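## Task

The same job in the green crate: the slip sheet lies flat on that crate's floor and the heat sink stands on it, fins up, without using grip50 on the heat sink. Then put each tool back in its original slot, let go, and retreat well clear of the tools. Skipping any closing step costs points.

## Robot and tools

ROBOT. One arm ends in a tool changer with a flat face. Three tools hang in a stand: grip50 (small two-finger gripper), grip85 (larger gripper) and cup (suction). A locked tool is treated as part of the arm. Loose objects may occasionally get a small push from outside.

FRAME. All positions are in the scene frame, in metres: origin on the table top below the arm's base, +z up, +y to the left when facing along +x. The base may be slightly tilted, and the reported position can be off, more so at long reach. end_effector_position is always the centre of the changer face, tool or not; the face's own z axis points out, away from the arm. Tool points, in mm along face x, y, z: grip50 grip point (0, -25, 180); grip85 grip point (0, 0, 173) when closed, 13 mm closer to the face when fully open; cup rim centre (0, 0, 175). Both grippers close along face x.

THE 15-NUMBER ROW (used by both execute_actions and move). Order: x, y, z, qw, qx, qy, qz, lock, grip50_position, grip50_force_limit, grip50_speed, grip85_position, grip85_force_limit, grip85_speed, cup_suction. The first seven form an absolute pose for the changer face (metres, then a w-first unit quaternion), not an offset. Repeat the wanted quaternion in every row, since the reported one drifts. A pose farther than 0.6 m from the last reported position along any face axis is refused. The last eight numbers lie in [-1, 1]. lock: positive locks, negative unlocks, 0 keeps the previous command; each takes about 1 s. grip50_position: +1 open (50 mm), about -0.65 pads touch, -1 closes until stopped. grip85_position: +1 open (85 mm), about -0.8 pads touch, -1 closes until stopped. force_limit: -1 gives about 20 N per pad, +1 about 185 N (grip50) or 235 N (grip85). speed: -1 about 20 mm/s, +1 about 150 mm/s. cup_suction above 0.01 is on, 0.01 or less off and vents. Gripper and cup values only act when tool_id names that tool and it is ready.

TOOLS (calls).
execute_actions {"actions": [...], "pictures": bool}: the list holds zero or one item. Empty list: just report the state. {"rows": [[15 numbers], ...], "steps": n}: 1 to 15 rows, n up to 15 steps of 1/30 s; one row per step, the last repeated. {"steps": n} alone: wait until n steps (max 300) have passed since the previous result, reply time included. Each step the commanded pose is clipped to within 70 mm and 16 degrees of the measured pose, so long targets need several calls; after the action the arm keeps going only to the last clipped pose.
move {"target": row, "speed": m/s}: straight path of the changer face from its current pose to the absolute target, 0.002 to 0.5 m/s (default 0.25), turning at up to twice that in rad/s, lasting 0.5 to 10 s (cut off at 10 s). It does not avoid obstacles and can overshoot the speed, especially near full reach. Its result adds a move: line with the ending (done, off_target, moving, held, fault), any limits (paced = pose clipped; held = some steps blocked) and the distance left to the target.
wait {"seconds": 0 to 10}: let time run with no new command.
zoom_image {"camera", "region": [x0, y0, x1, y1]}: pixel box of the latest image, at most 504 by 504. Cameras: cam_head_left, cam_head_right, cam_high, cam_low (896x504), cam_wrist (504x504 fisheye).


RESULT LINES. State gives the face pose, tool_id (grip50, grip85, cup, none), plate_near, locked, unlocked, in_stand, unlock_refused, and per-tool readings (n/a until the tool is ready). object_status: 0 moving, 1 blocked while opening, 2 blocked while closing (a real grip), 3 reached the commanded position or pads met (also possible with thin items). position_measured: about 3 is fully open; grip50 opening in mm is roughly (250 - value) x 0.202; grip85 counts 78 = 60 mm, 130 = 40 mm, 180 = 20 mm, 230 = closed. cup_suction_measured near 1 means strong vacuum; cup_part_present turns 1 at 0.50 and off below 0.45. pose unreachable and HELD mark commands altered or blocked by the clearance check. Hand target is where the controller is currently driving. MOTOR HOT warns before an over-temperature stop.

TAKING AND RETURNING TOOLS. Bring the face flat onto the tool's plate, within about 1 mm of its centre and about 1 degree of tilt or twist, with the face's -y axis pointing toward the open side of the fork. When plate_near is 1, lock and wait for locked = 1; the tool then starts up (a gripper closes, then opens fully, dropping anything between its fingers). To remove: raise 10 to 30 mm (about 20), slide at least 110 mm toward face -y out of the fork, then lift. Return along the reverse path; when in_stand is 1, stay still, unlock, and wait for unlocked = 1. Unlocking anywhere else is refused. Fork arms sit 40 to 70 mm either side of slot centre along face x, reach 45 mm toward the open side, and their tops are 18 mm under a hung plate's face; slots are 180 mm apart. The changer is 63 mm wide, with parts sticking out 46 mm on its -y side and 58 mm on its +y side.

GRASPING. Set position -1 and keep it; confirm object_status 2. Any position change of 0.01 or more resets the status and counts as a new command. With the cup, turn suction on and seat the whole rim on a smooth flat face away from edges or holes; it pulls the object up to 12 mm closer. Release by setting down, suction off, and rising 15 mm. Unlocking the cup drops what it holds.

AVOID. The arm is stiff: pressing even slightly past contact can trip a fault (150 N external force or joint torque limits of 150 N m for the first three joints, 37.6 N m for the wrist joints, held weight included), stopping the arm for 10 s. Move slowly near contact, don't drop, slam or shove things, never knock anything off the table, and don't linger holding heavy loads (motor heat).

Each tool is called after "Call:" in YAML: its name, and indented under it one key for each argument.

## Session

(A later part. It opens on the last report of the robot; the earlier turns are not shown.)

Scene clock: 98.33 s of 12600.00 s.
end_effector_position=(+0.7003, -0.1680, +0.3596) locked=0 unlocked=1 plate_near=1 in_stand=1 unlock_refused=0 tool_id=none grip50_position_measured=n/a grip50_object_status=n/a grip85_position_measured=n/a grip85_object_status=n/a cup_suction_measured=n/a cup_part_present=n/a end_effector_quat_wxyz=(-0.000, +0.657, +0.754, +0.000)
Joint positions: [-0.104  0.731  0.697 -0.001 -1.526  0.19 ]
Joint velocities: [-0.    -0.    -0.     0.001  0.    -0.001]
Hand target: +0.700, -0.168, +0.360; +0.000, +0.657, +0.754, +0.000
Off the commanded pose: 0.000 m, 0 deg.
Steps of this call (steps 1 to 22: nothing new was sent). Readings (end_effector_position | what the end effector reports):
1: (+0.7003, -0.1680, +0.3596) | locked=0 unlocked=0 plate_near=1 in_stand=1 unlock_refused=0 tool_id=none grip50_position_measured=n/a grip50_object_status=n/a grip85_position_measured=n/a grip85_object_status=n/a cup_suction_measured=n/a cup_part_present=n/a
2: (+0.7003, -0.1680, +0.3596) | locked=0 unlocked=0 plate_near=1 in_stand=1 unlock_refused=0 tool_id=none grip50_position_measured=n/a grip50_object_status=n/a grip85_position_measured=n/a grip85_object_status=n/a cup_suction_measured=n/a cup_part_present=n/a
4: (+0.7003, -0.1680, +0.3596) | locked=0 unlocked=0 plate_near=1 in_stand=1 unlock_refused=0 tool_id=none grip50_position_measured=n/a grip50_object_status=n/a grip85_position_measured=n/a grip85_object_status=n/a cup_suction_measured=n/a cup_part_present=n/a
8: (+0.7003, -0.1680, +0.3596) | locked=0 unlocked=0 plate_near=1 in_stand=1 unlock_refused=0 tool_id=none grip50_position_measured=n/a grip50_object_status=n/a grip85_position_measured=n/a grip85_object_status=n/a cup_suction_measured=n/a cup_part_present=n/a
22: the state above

Call:
move:
  target: [0.7003,-0.168,0.39,0,0.6574,0.7535,0,0,1,0,0,1,0,0,0]
  speed: 0.06

Call:
move:
  target: [0.6756,0.0101,0.39,0,0.6574,0.7535,0,0,1,0,0,1,0,0,0]

Call:
move:
  target: [0.6756,0.0101,0.3594,0,0.6574,0.7535,0,0,1,0,0,1,0,0,0]
  speed: 0.02

Call:
execute_actions:
  actions:
    - {"rows":[[0.6756,0.0101,0.3594,0,0.6574,0.7535,0,1,1,0,0,1,0,0,0]]}
  pictures: false

Call:
execute_actions:
  actions:
    - {"steps":22}
  pictures: false

Call:
move:
  target: [0.6756,0.0101,0.38,0,0.6574,0.7535,0,0,1,0,0,1,0,0,0]
  speed: 0.05

Call:
move:
  target: [0.52,-0.0112,0.38,0,0.6574,0.7535,0,0,1,0,0,1,0,0,0]
  speed: 0.15

Call:
move:
  target: [0.42,-0.02,0.25,0,0.707,0.707,0,0,1,0,0,1,0,0,0]

Scene clock: 102.83 s of 12600.00 s.
end_effector_position=(+0.7004, -0.1680, +0.3900) locked=0 unlocked=1 plate_near=0 in_stand=0 unlock_refused=0 tool_id=none grip50_position_measured=n/a grip50_object_status=n/a grip85_position_measured=n/a grip85_object_status=n/a cup_suction_measured=n/a cup_part_present=n/a end_effector_quat_wxyz=(+0.000, +0.657, +0.754, -0.000)
Joint positions: [-0.104  0.731  0.767 -0.    -1.597  0.191]
Joint velocities: [ 0.     0.001  0.001  0.    -0.002 -0.001]
Hand target: +0.700, -0.168, +0.390; +0.000, +0.657, +0.754, +0.000
Off the commanded pose: 0.000 m, 0 deg.
move: done
camera_calibration (this result's frames):
cam_wrist: T_world_to_cam=[[-0.165867, 0.985723, -0.0289642, 0.290429], [0.94047, 0.166952, 0.296046, -0.687515], [0.296655, 0.0218644, -0.954734, 0.219657], [0, 0, 0, 1]] pos_world=[0.629598, -0.176303, 0.421663]

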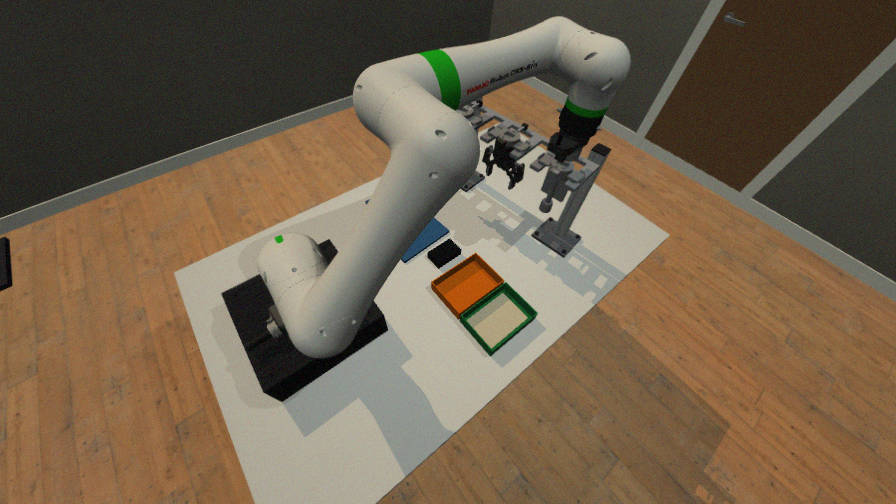

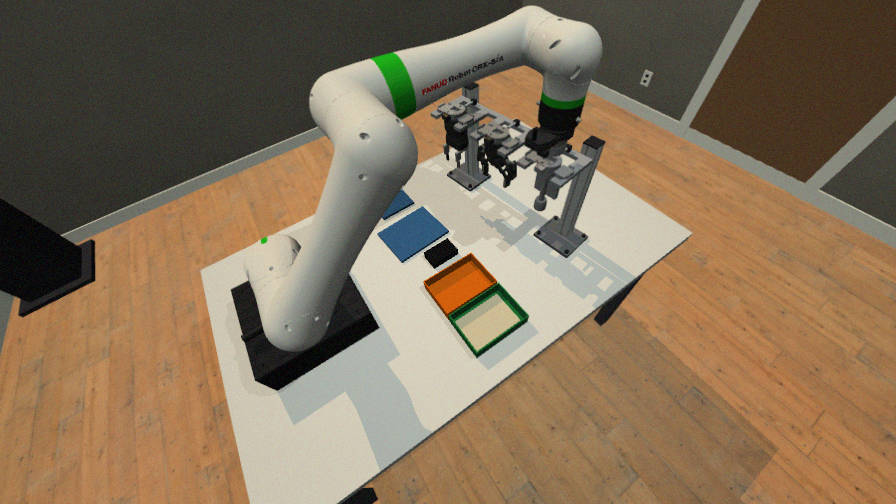

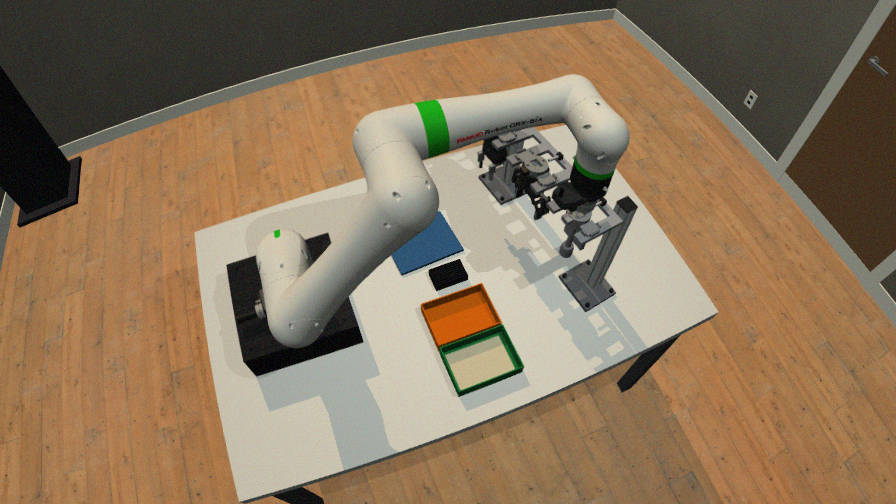

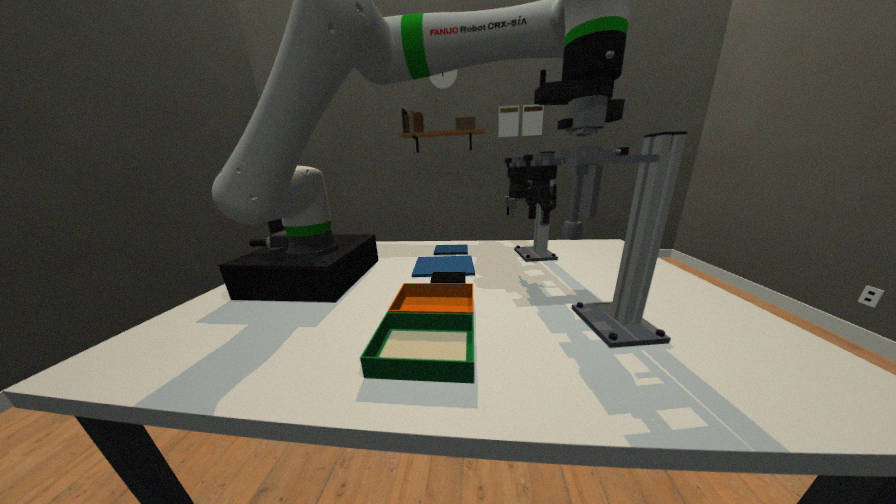

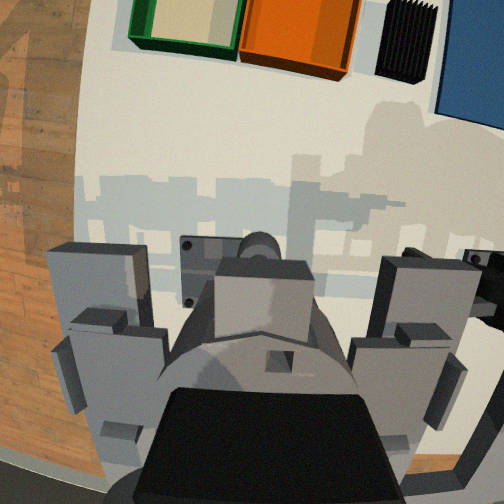

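Scene clock: 104.00 s of 12600.00 s.
end_effector_position=(+0.6759, +0.0101, +0.3901) locked=0 unlocked=1 plate_near=0 in_stand=0 unlock_refused=0 tool_id=none grip50_position_measured=n/a grip50_object_status=n/a grip85_position_measured=n/a grip85_object_status=n/a cup_suction_measured=n/a cup_part_present=n/a end_effector_quat_wxyz=(-0.000, +0.658, +0.753, -0.001)
Joint positions: [ 0.161  0.592  0.545  0.003 -1.515 -0.075]
Joint velocities: [ 0.001 -0.001 -0.001  0.001  0.     0.   ]
Hand target: +0.676, +0.010, +0.390; -0.000, +0.658, +0.753, -0.001
Off the commanded pose: 0.000 m, 0 deg.
move: done
camera_calibration (this result's frames):
cam_wrist: T_world_to_cam=[[-0.165326, 0.985797, -0.0295232, 0.110627], [0.940779, 0.166618, 0.295253, -0.694145], [0.295978, 0.0210381, -0.954963, 0.223715], [0, 0, 0, 1]] pos_world=[0.605112, 0.00189513, 0.421854]

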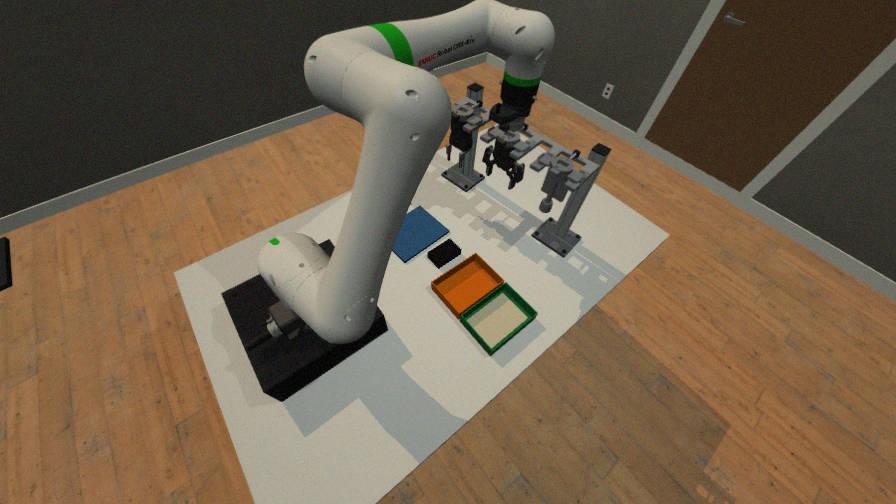

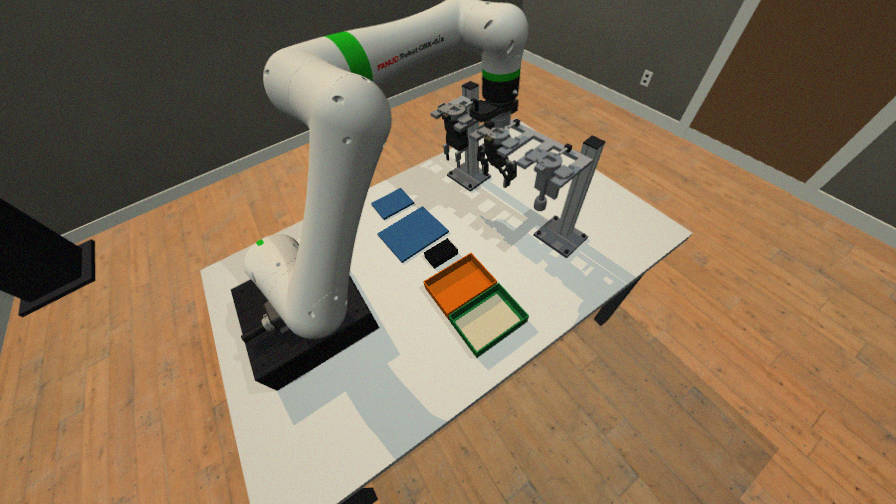

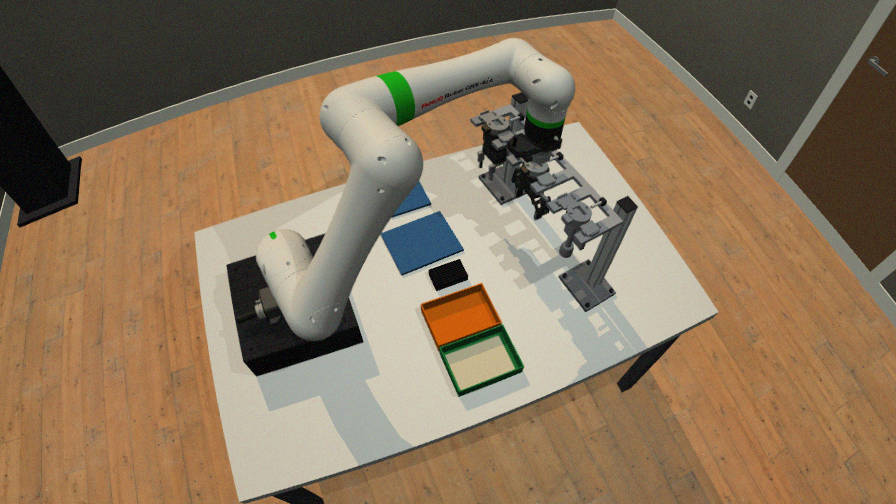

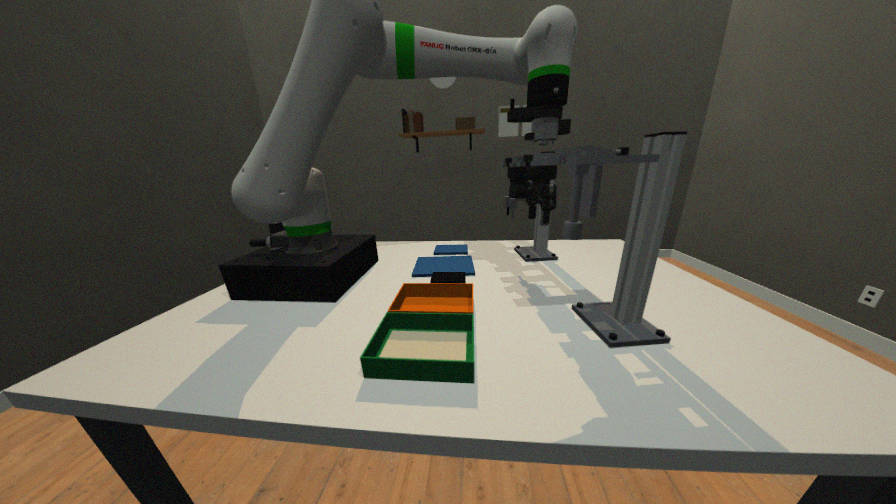

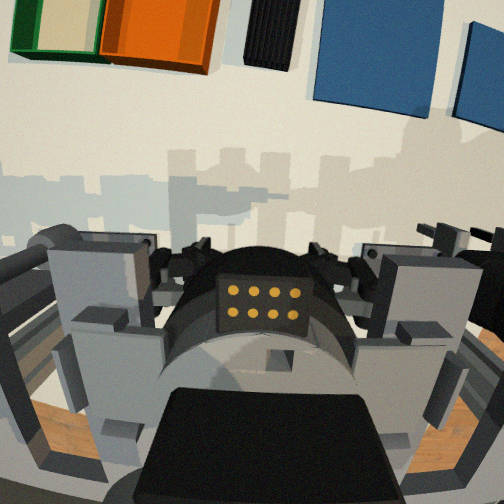

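Scene clock: 105.77 s of 12600.00 s.
end_effector_position=(+0.6755, +0.0101, +0.3594) locked=0 unlocked=1 plate_near=1 in_stand=1 unlock_refused=0 tool_id=none grip50_position_measured=n/a grip50_object_status=n/a grip85_position_measured=n/a grip85_object_status=n/a cup_suction_measured=n/a cup_part_present=n/a end_effector_quat_wxyz=(+0.000, +0.657, +0.753, +0.000)
Joint positions: [ 0.161  0.598  0.483  0.002 -1.446 -0.075]
Joint velocities: [-0.     0.    -0.     0.002  0.001  0.003]
Hand target: +0.675, +0.010, +0.359; +0.000, +0.657, +0.753, -0.000
Off the commanded pose: 0.000 m, 0 deg.
move: done
camera_calibration (this result's frames):
cam_wrist: T_world_to_cam=[[-0.165432, 0.9858, -0.0288248, 0.109506], [0.940533, 0.166493, 0.296104, -0.684797], [0.296699, 0.0218744, -0.954721, 0.193982], [0, 0, 0, 1]] pos_world=[0.604635, 0.00182023, 0.391126]

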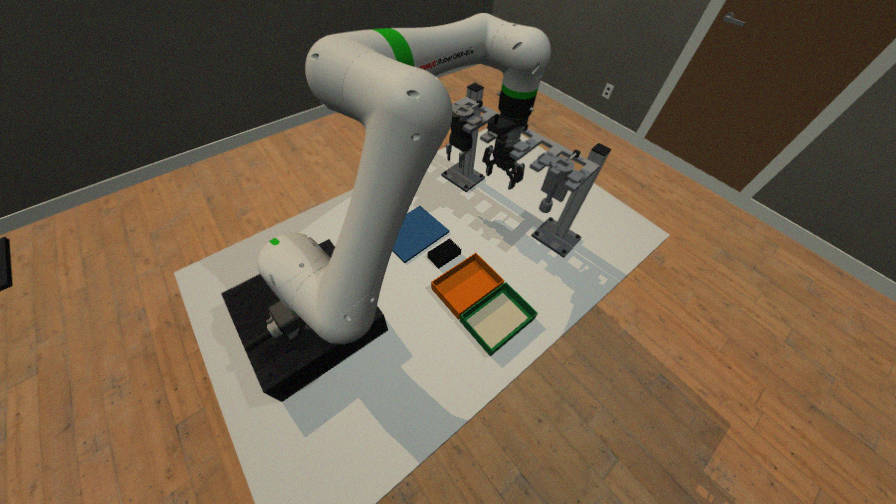

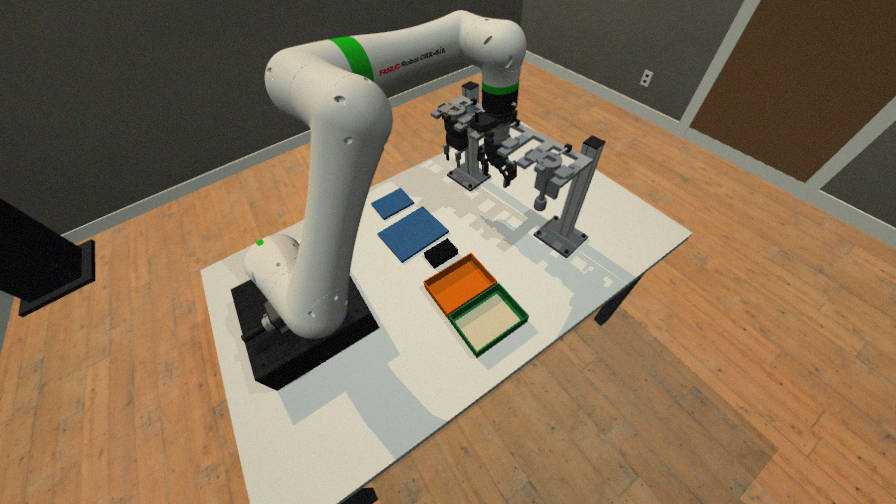

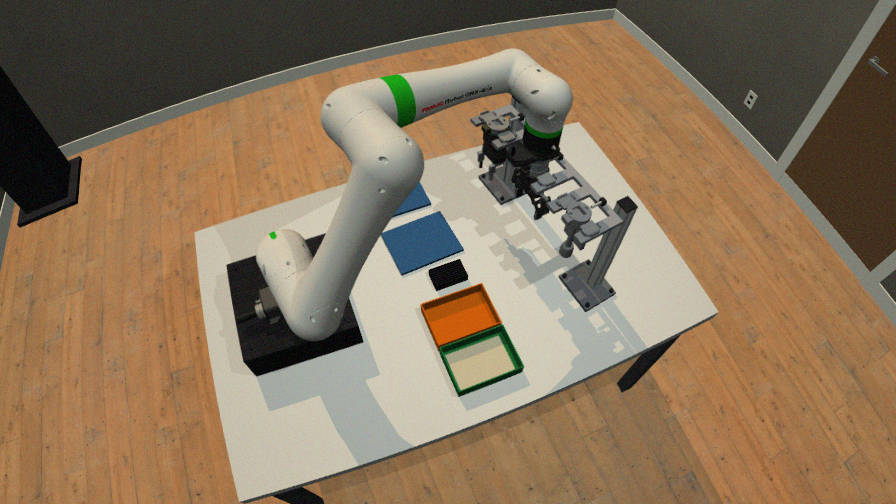

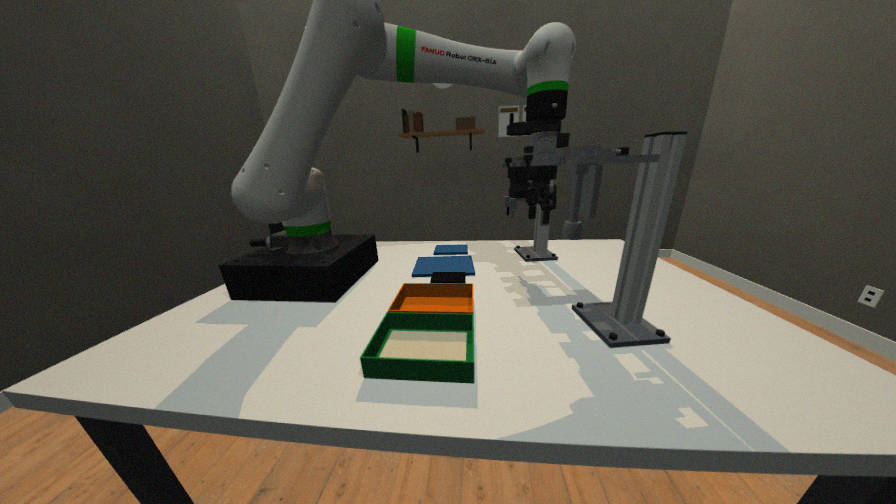

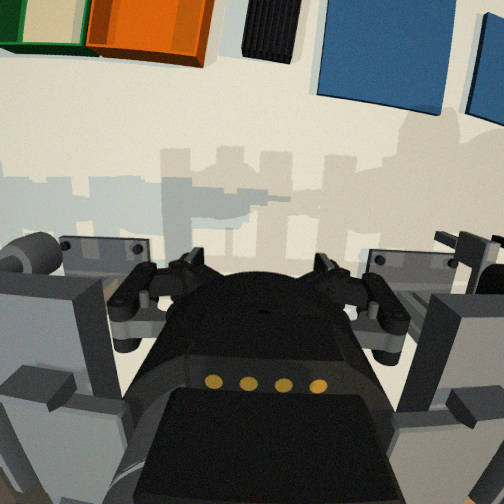

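Scene clock: 106.27 s of 12600.00 s.
end_effector_position=(+0.6756, +0.0101, +0.3594) locked=0 unlocked=0 plate_near=1 in_stand=1 unlock_refused=0 tool_id=none grip50_position_measured=n/a grip50_object_status=n/a grip85_position_measured=n/a grip85_object_status=n/a cup_suction_measured=n/a cup_part_present=n/a end_effector_quat_wxyz=(-0.000, +0.657, +0.754, -0.000)
Joint positions: [ 0.161  0.598  0.484  0.002 -1.446 -0.074]
Joint velocities: [-0.    -0.     0.001  0.001 -0.     0.   ]
Hand target: +0.676, +0.010, +0.359; +0.000, +0.657, +0.754, +0.000
Off the commanded pose: 0.000 m, 0 deg.
Steps of this call (steps 1 to 15: all 15 steps of this action). Readings (end_effector_position | what the end effector reports):
1: (+0.6755, +0.0101, +0.3594) | locked=0 unlocked=0 plate_near=1 in_stand=1 unlock_refused=0 tool_id=none grip50_position_measured=n/a grip50_object_status=n/a grip85_position_measured=n/a grip85_object_status=n/a cup_suction_measured=n/a cup_part_present=n/a
2: (+0.6755, +0.0101, +0.3594) | locked=0 unlocked=0 plate_near=1 in_stand=1 unlock_refused=0 tool_id=none grip50_position_measured=n/a grip50_object_status=n/a grip85_position_measured=n/a grip85_object_status=n/a cup_suction_measured=n/a cup_part_present=n/a
4: (+0.6755, +0.0101, +0.3592) | locked=0 unlocked=0 plate_near=1 in_stand=1 unlock_refused=0 tool_id=none grip50_position_measured=n/a grip50_object_status=n/a grip85_position_measured=n/a grip85_object_status=n/a cup_suction_measured=n/a cup_part_present=n/a
8: (+0.6755, +0.0101, +0.3593) | locked=0 unlocked=0 plate_near=1 in_stand=1 unlock_refused=0 tool_id=none grip50_position_measured=n/a grip50_object_status=n/a grip85_position_measured=n/a grip85_object_status=n/a cup_suction_measured=n/a cup_part_present=n/a
15: the state above

Scene clock: 107.00 s of 12600.00 s.
end_effector_position=(+0.6756, +0.0101, +0.3594) locked=1 unlocked=0 plate_near=1 in_stand=1 unlock_refused=0 tool_id=grip85 grip50_position_measured=n/a grip50_object_status=n/a grip85_position_measured=n/a grip85_object_status=n/a cup_suction_measured=n/a cup_part_present=n/a end_effector_quat_wxyz=(-0.000, +0.657, +0.754, +0.000)
Joint positions: [ 0.161  0.598  0.484  0.002 -1.446 -0.074]
Joint velocities: [-0.    -0.     0.001  0.001  0.    -0.   ]
Hand target: +0.676, +0.010, +0.359; +0.000, +0.657, +0.754, +0.000
Off the commanded pose: 0.000 m, 0 deg.
Steps of this call (steps 1 to 22: nothing new was sent). Readings (end_effector_position | what the end effector reports):
1: (+0.6756, +0.0101, +0.3594) | locked=0 unlocked=0 plate_near=1 in_stand=1 unlock_refused=0 tool_id=none grip50_position_measured=n/a grip50_object_status=n/a grip85_position_measured=n/a grip85_object_status=n/a cup_suction_measured=n/a cup_part_present=n/a
2: (+0.6756, +0.0101, +0.3594) | locked=0 unlocked=0 plate_near=1 in_stand=1 unlock_refused=0 tool_id=none grip50_position_measured=n/a grip50_object_status=n/a grip85_position_measured=n/a grip85_object_status=n/a cup_suction_measured=n/a cup_part_present=n/a
4: (+0.6756, +0.0101, +0.3593) | locked=0 unlocked=0 plate_near=1 in_stand=1 unlock_refused=0 tool_id=none grip50_position_measured=n/a grip50_object_status=n/a grip85_position_measured=n/a grip85_object_status=n/a cup_suction_measured=n/a cup_part_present=n/a
8: (+0.6756, +0.0101, +0.3593) | locked=0 unlocked=0 plate_near=1 in_stand=1 unlock_refused=0 tool_id=none grip50_position_measured=n/a grip50_object_status=n/a grip85_position_measured=n/a grip85_object_status=n/a cup_suction_measured=n/a cup_part_present=n/a
22: the state above

Scene clock: 107.77 s of 12600.00 s.
end_effector_position=(+0.6757, +0.0101, +0.3800) locked=1 unlocked=0 plate_near=1 in_stand=0 unlock_refused=0 tool_id=grip85 grip50_position_measured=n/a grip50_object_status=n/a grip85_position_measured=n/a grip85_object_status=n/a cup_suction_measured=n/a cup_part_present=n/a end_effector_quat_wxyz=(-0.000, +0.657, +0.754, +0.000)
Joint positions: [ 0.161  0.592  0.523  0.002 -1.491 -0.074]
Joint velocities: [ 0.     0.    -0.     0.    -0.001  0.001]
Hand target: +0.676, +0.010, +0.380; -0.000, +0.657, +0.754, +0.000
Off the commanded pose: 0.000 m, 0 deg.
move: done
camera_calibration (this result's frames):
cam_wrist: T_world_to_cam=[[-0.165674, 0.985762, -0.0287363, 0.110263], [0.940494, 0.166698, 0.296114, -0.691048], [0.296688, 0.022032, -0.95472, 0.213536], [0, 0, 0, 1]] pos_world=[0.604841, 0.00179854, 0.411665]

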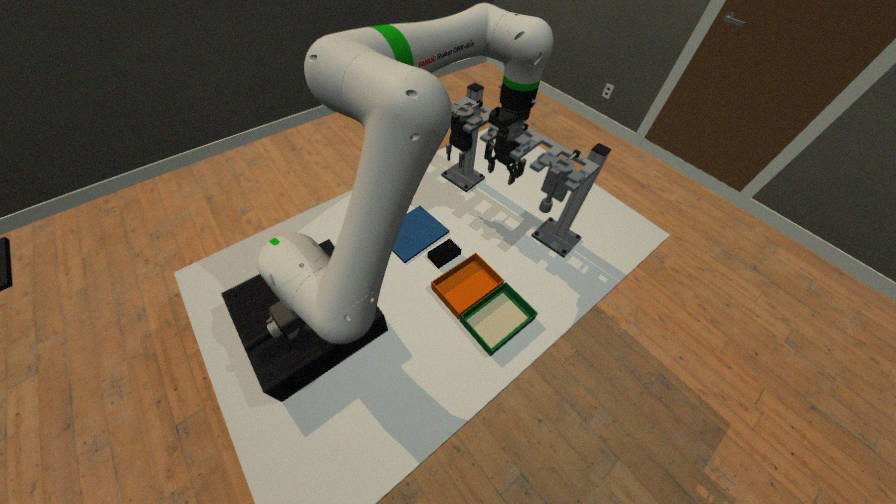

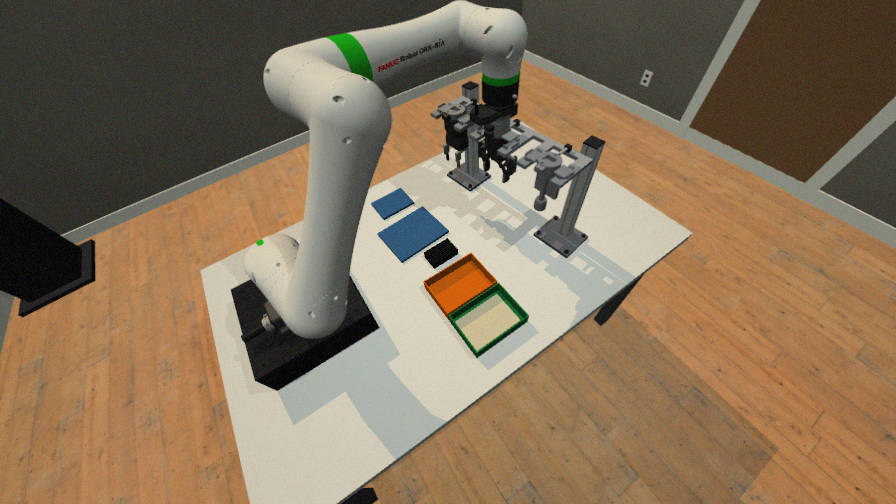

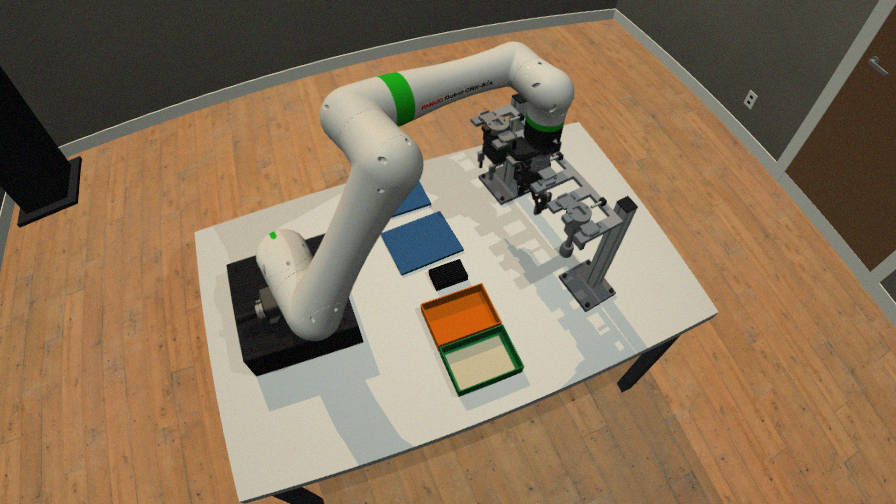

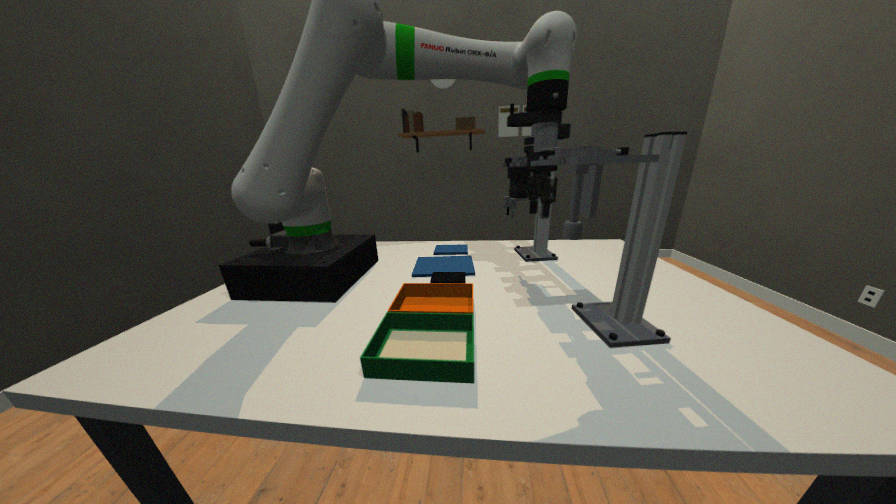

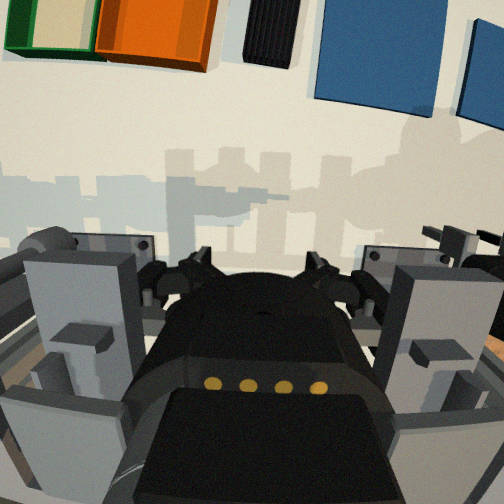

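Scene clock: 109.23 s of 12600.00 s.
end_effector_position=(+0.5198, -0.0107, +0.3804) locked=1 unlocked=0 plate_near=1 in_stand=0 unlock_refused=0 tool_id=grip85 grip50_position_measured=n/a grip50_object_status=n/a grip85_position_measured=n/a grip85_object_status=n/a cup_suction_measured=n/a cup_part_present=n/a end_effector_quat_wxyz=(+0.000, +0.658, +0.753, -0.000)
Joint positions: [ 0.185  0.192 -0.026  0.003 -1.342 -0.1  ]
Joint velocities: [ 0.    -0.001 -0.002  0.001  0.    -0.   ]
Hand target: +0.520, -0.011, +0.380; +0.000, +0.658, +0.753, -0.000
Off the commanded pose: 0.001 m, 0 deg.
move: done
camera_calibration (this result's frames):
cam_wrist: T_world_to_cam=[[-0.165193, 0.985836, -0.0289666, 0.104824], [0.940589, 0.16631, 0.296029, -0.541168], [0.296654, 0.0216564, -0.95474, 0.260665], [0, 0, 0, 1]] pos_world=[0.449006, -0.0189828, 0.412105]

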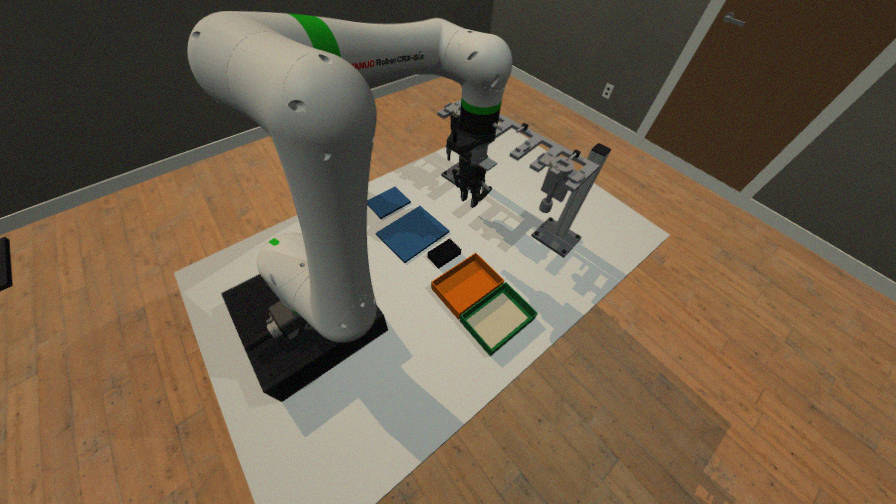

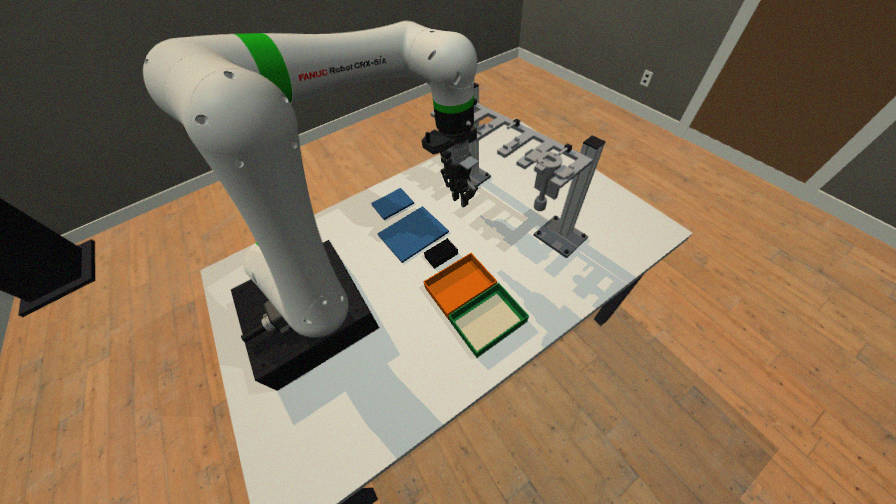

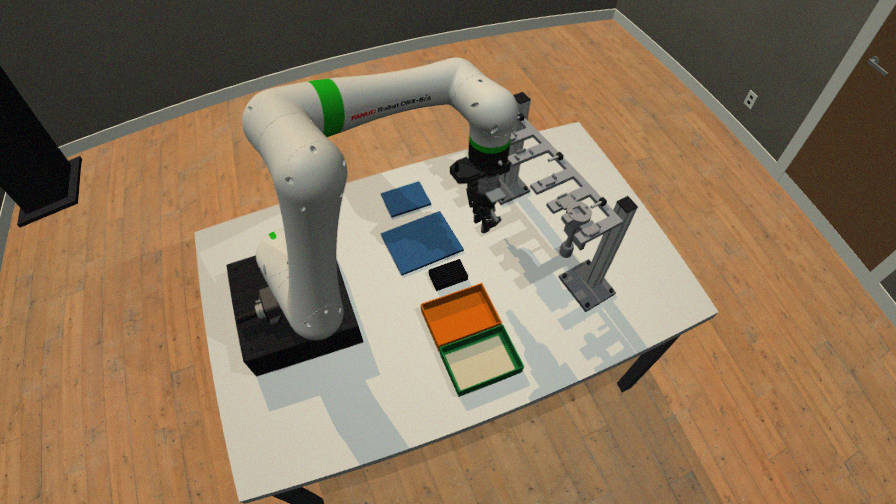

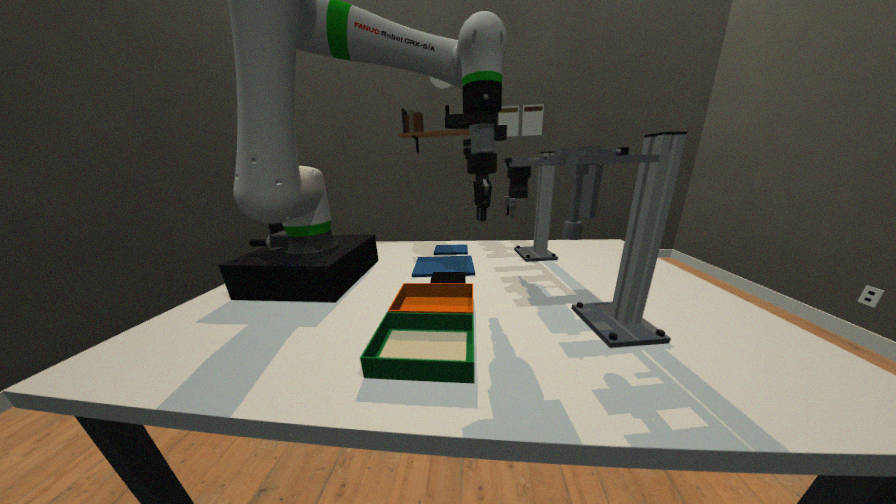

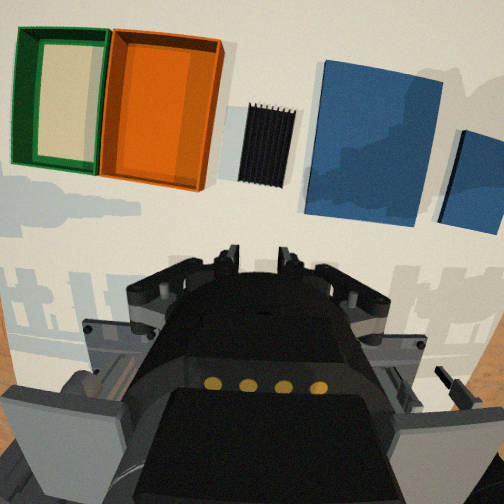

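Scene clock: 110.47 s of 12600.00 s.
end_effector_position=(+0.4194, -0.0199, +0.2504) locked=1 unlocked=0 plate_near=1 in_stand=0 unlock_refused=0 tool_id=grip85 grip50_position_measured=n/a grip50_object_status=n/a grip85_position_measured=3 grip85_object_status=3 cup_suction_measured=n/a cup_part_present=n/a end_effector_quat_wxyz=(+0.000, +0.707, +0.707, -0.000)
Joint positions: [ 0.221  0.079 -0.488  0.004 -0.994 -0.273]
Joint velocities: [-0.    -0.    -0.002 -0.001  0.    -0.   ]
Hand target: +0.419, -0.020, +0.250; +0.000, +0.707, +0.707, -0.000
Off the commanded pose: 0.001 m, 0 deg.
move: done
camera_calibration (this result's frames):
cam_wrist: T_world_to_cam=[[-0.0294461, 0.999136, -0.0293283, 0.0369482], [0.954438, 0.0368213, 0.29613, -0.415104], [0.296954, -0.0192722, -0.954697, 0.165556], [0, 0, 0, 1]] pos_world=[0.348116, -0.0184409, 0.282064]

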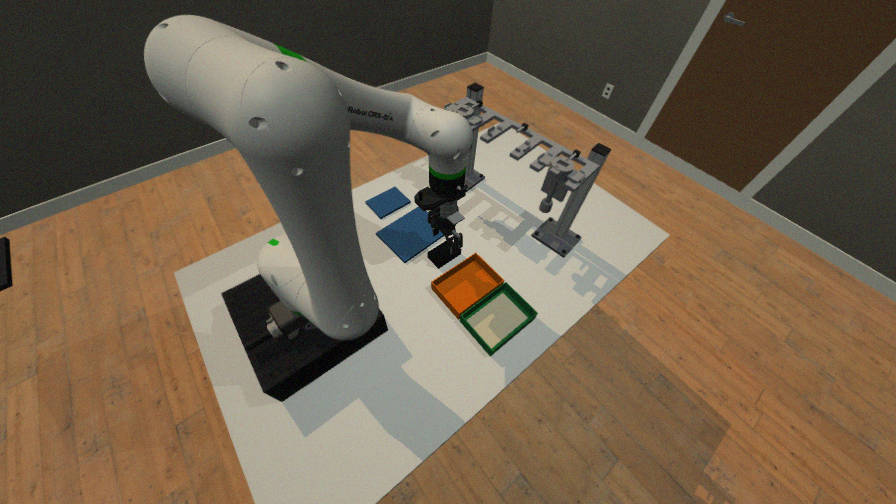

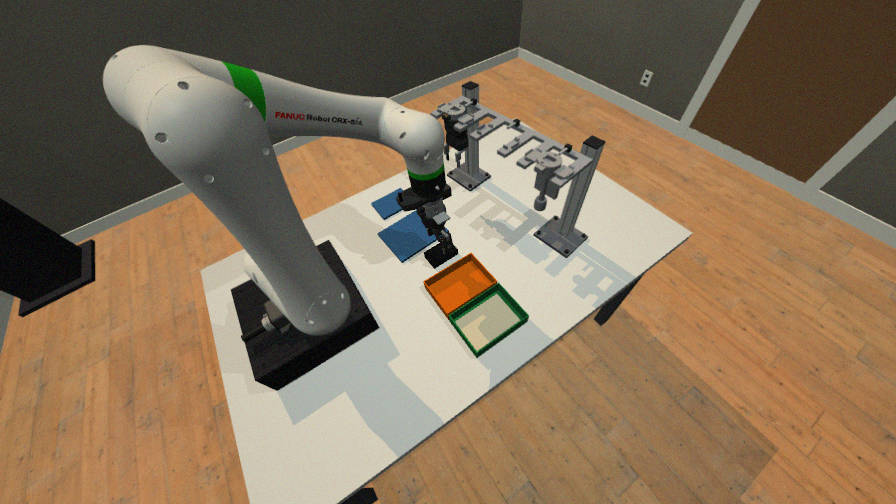

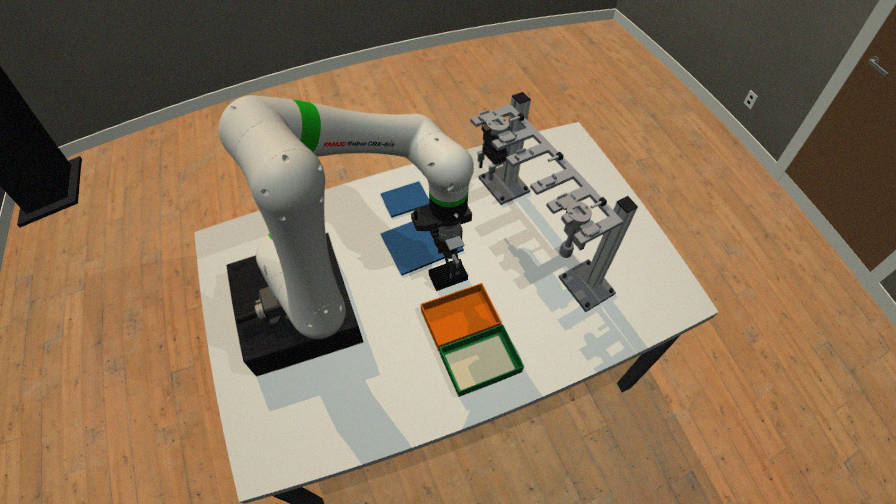

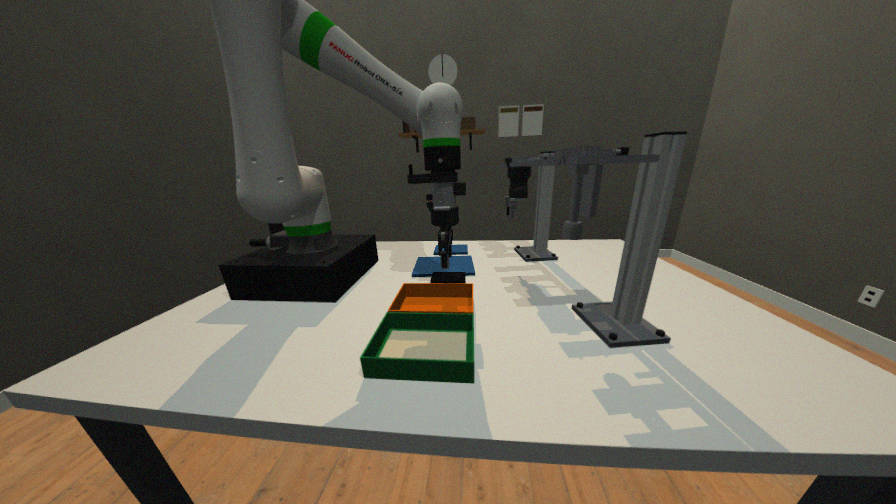

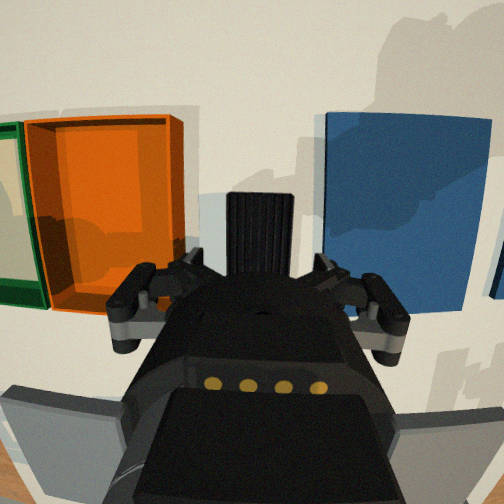

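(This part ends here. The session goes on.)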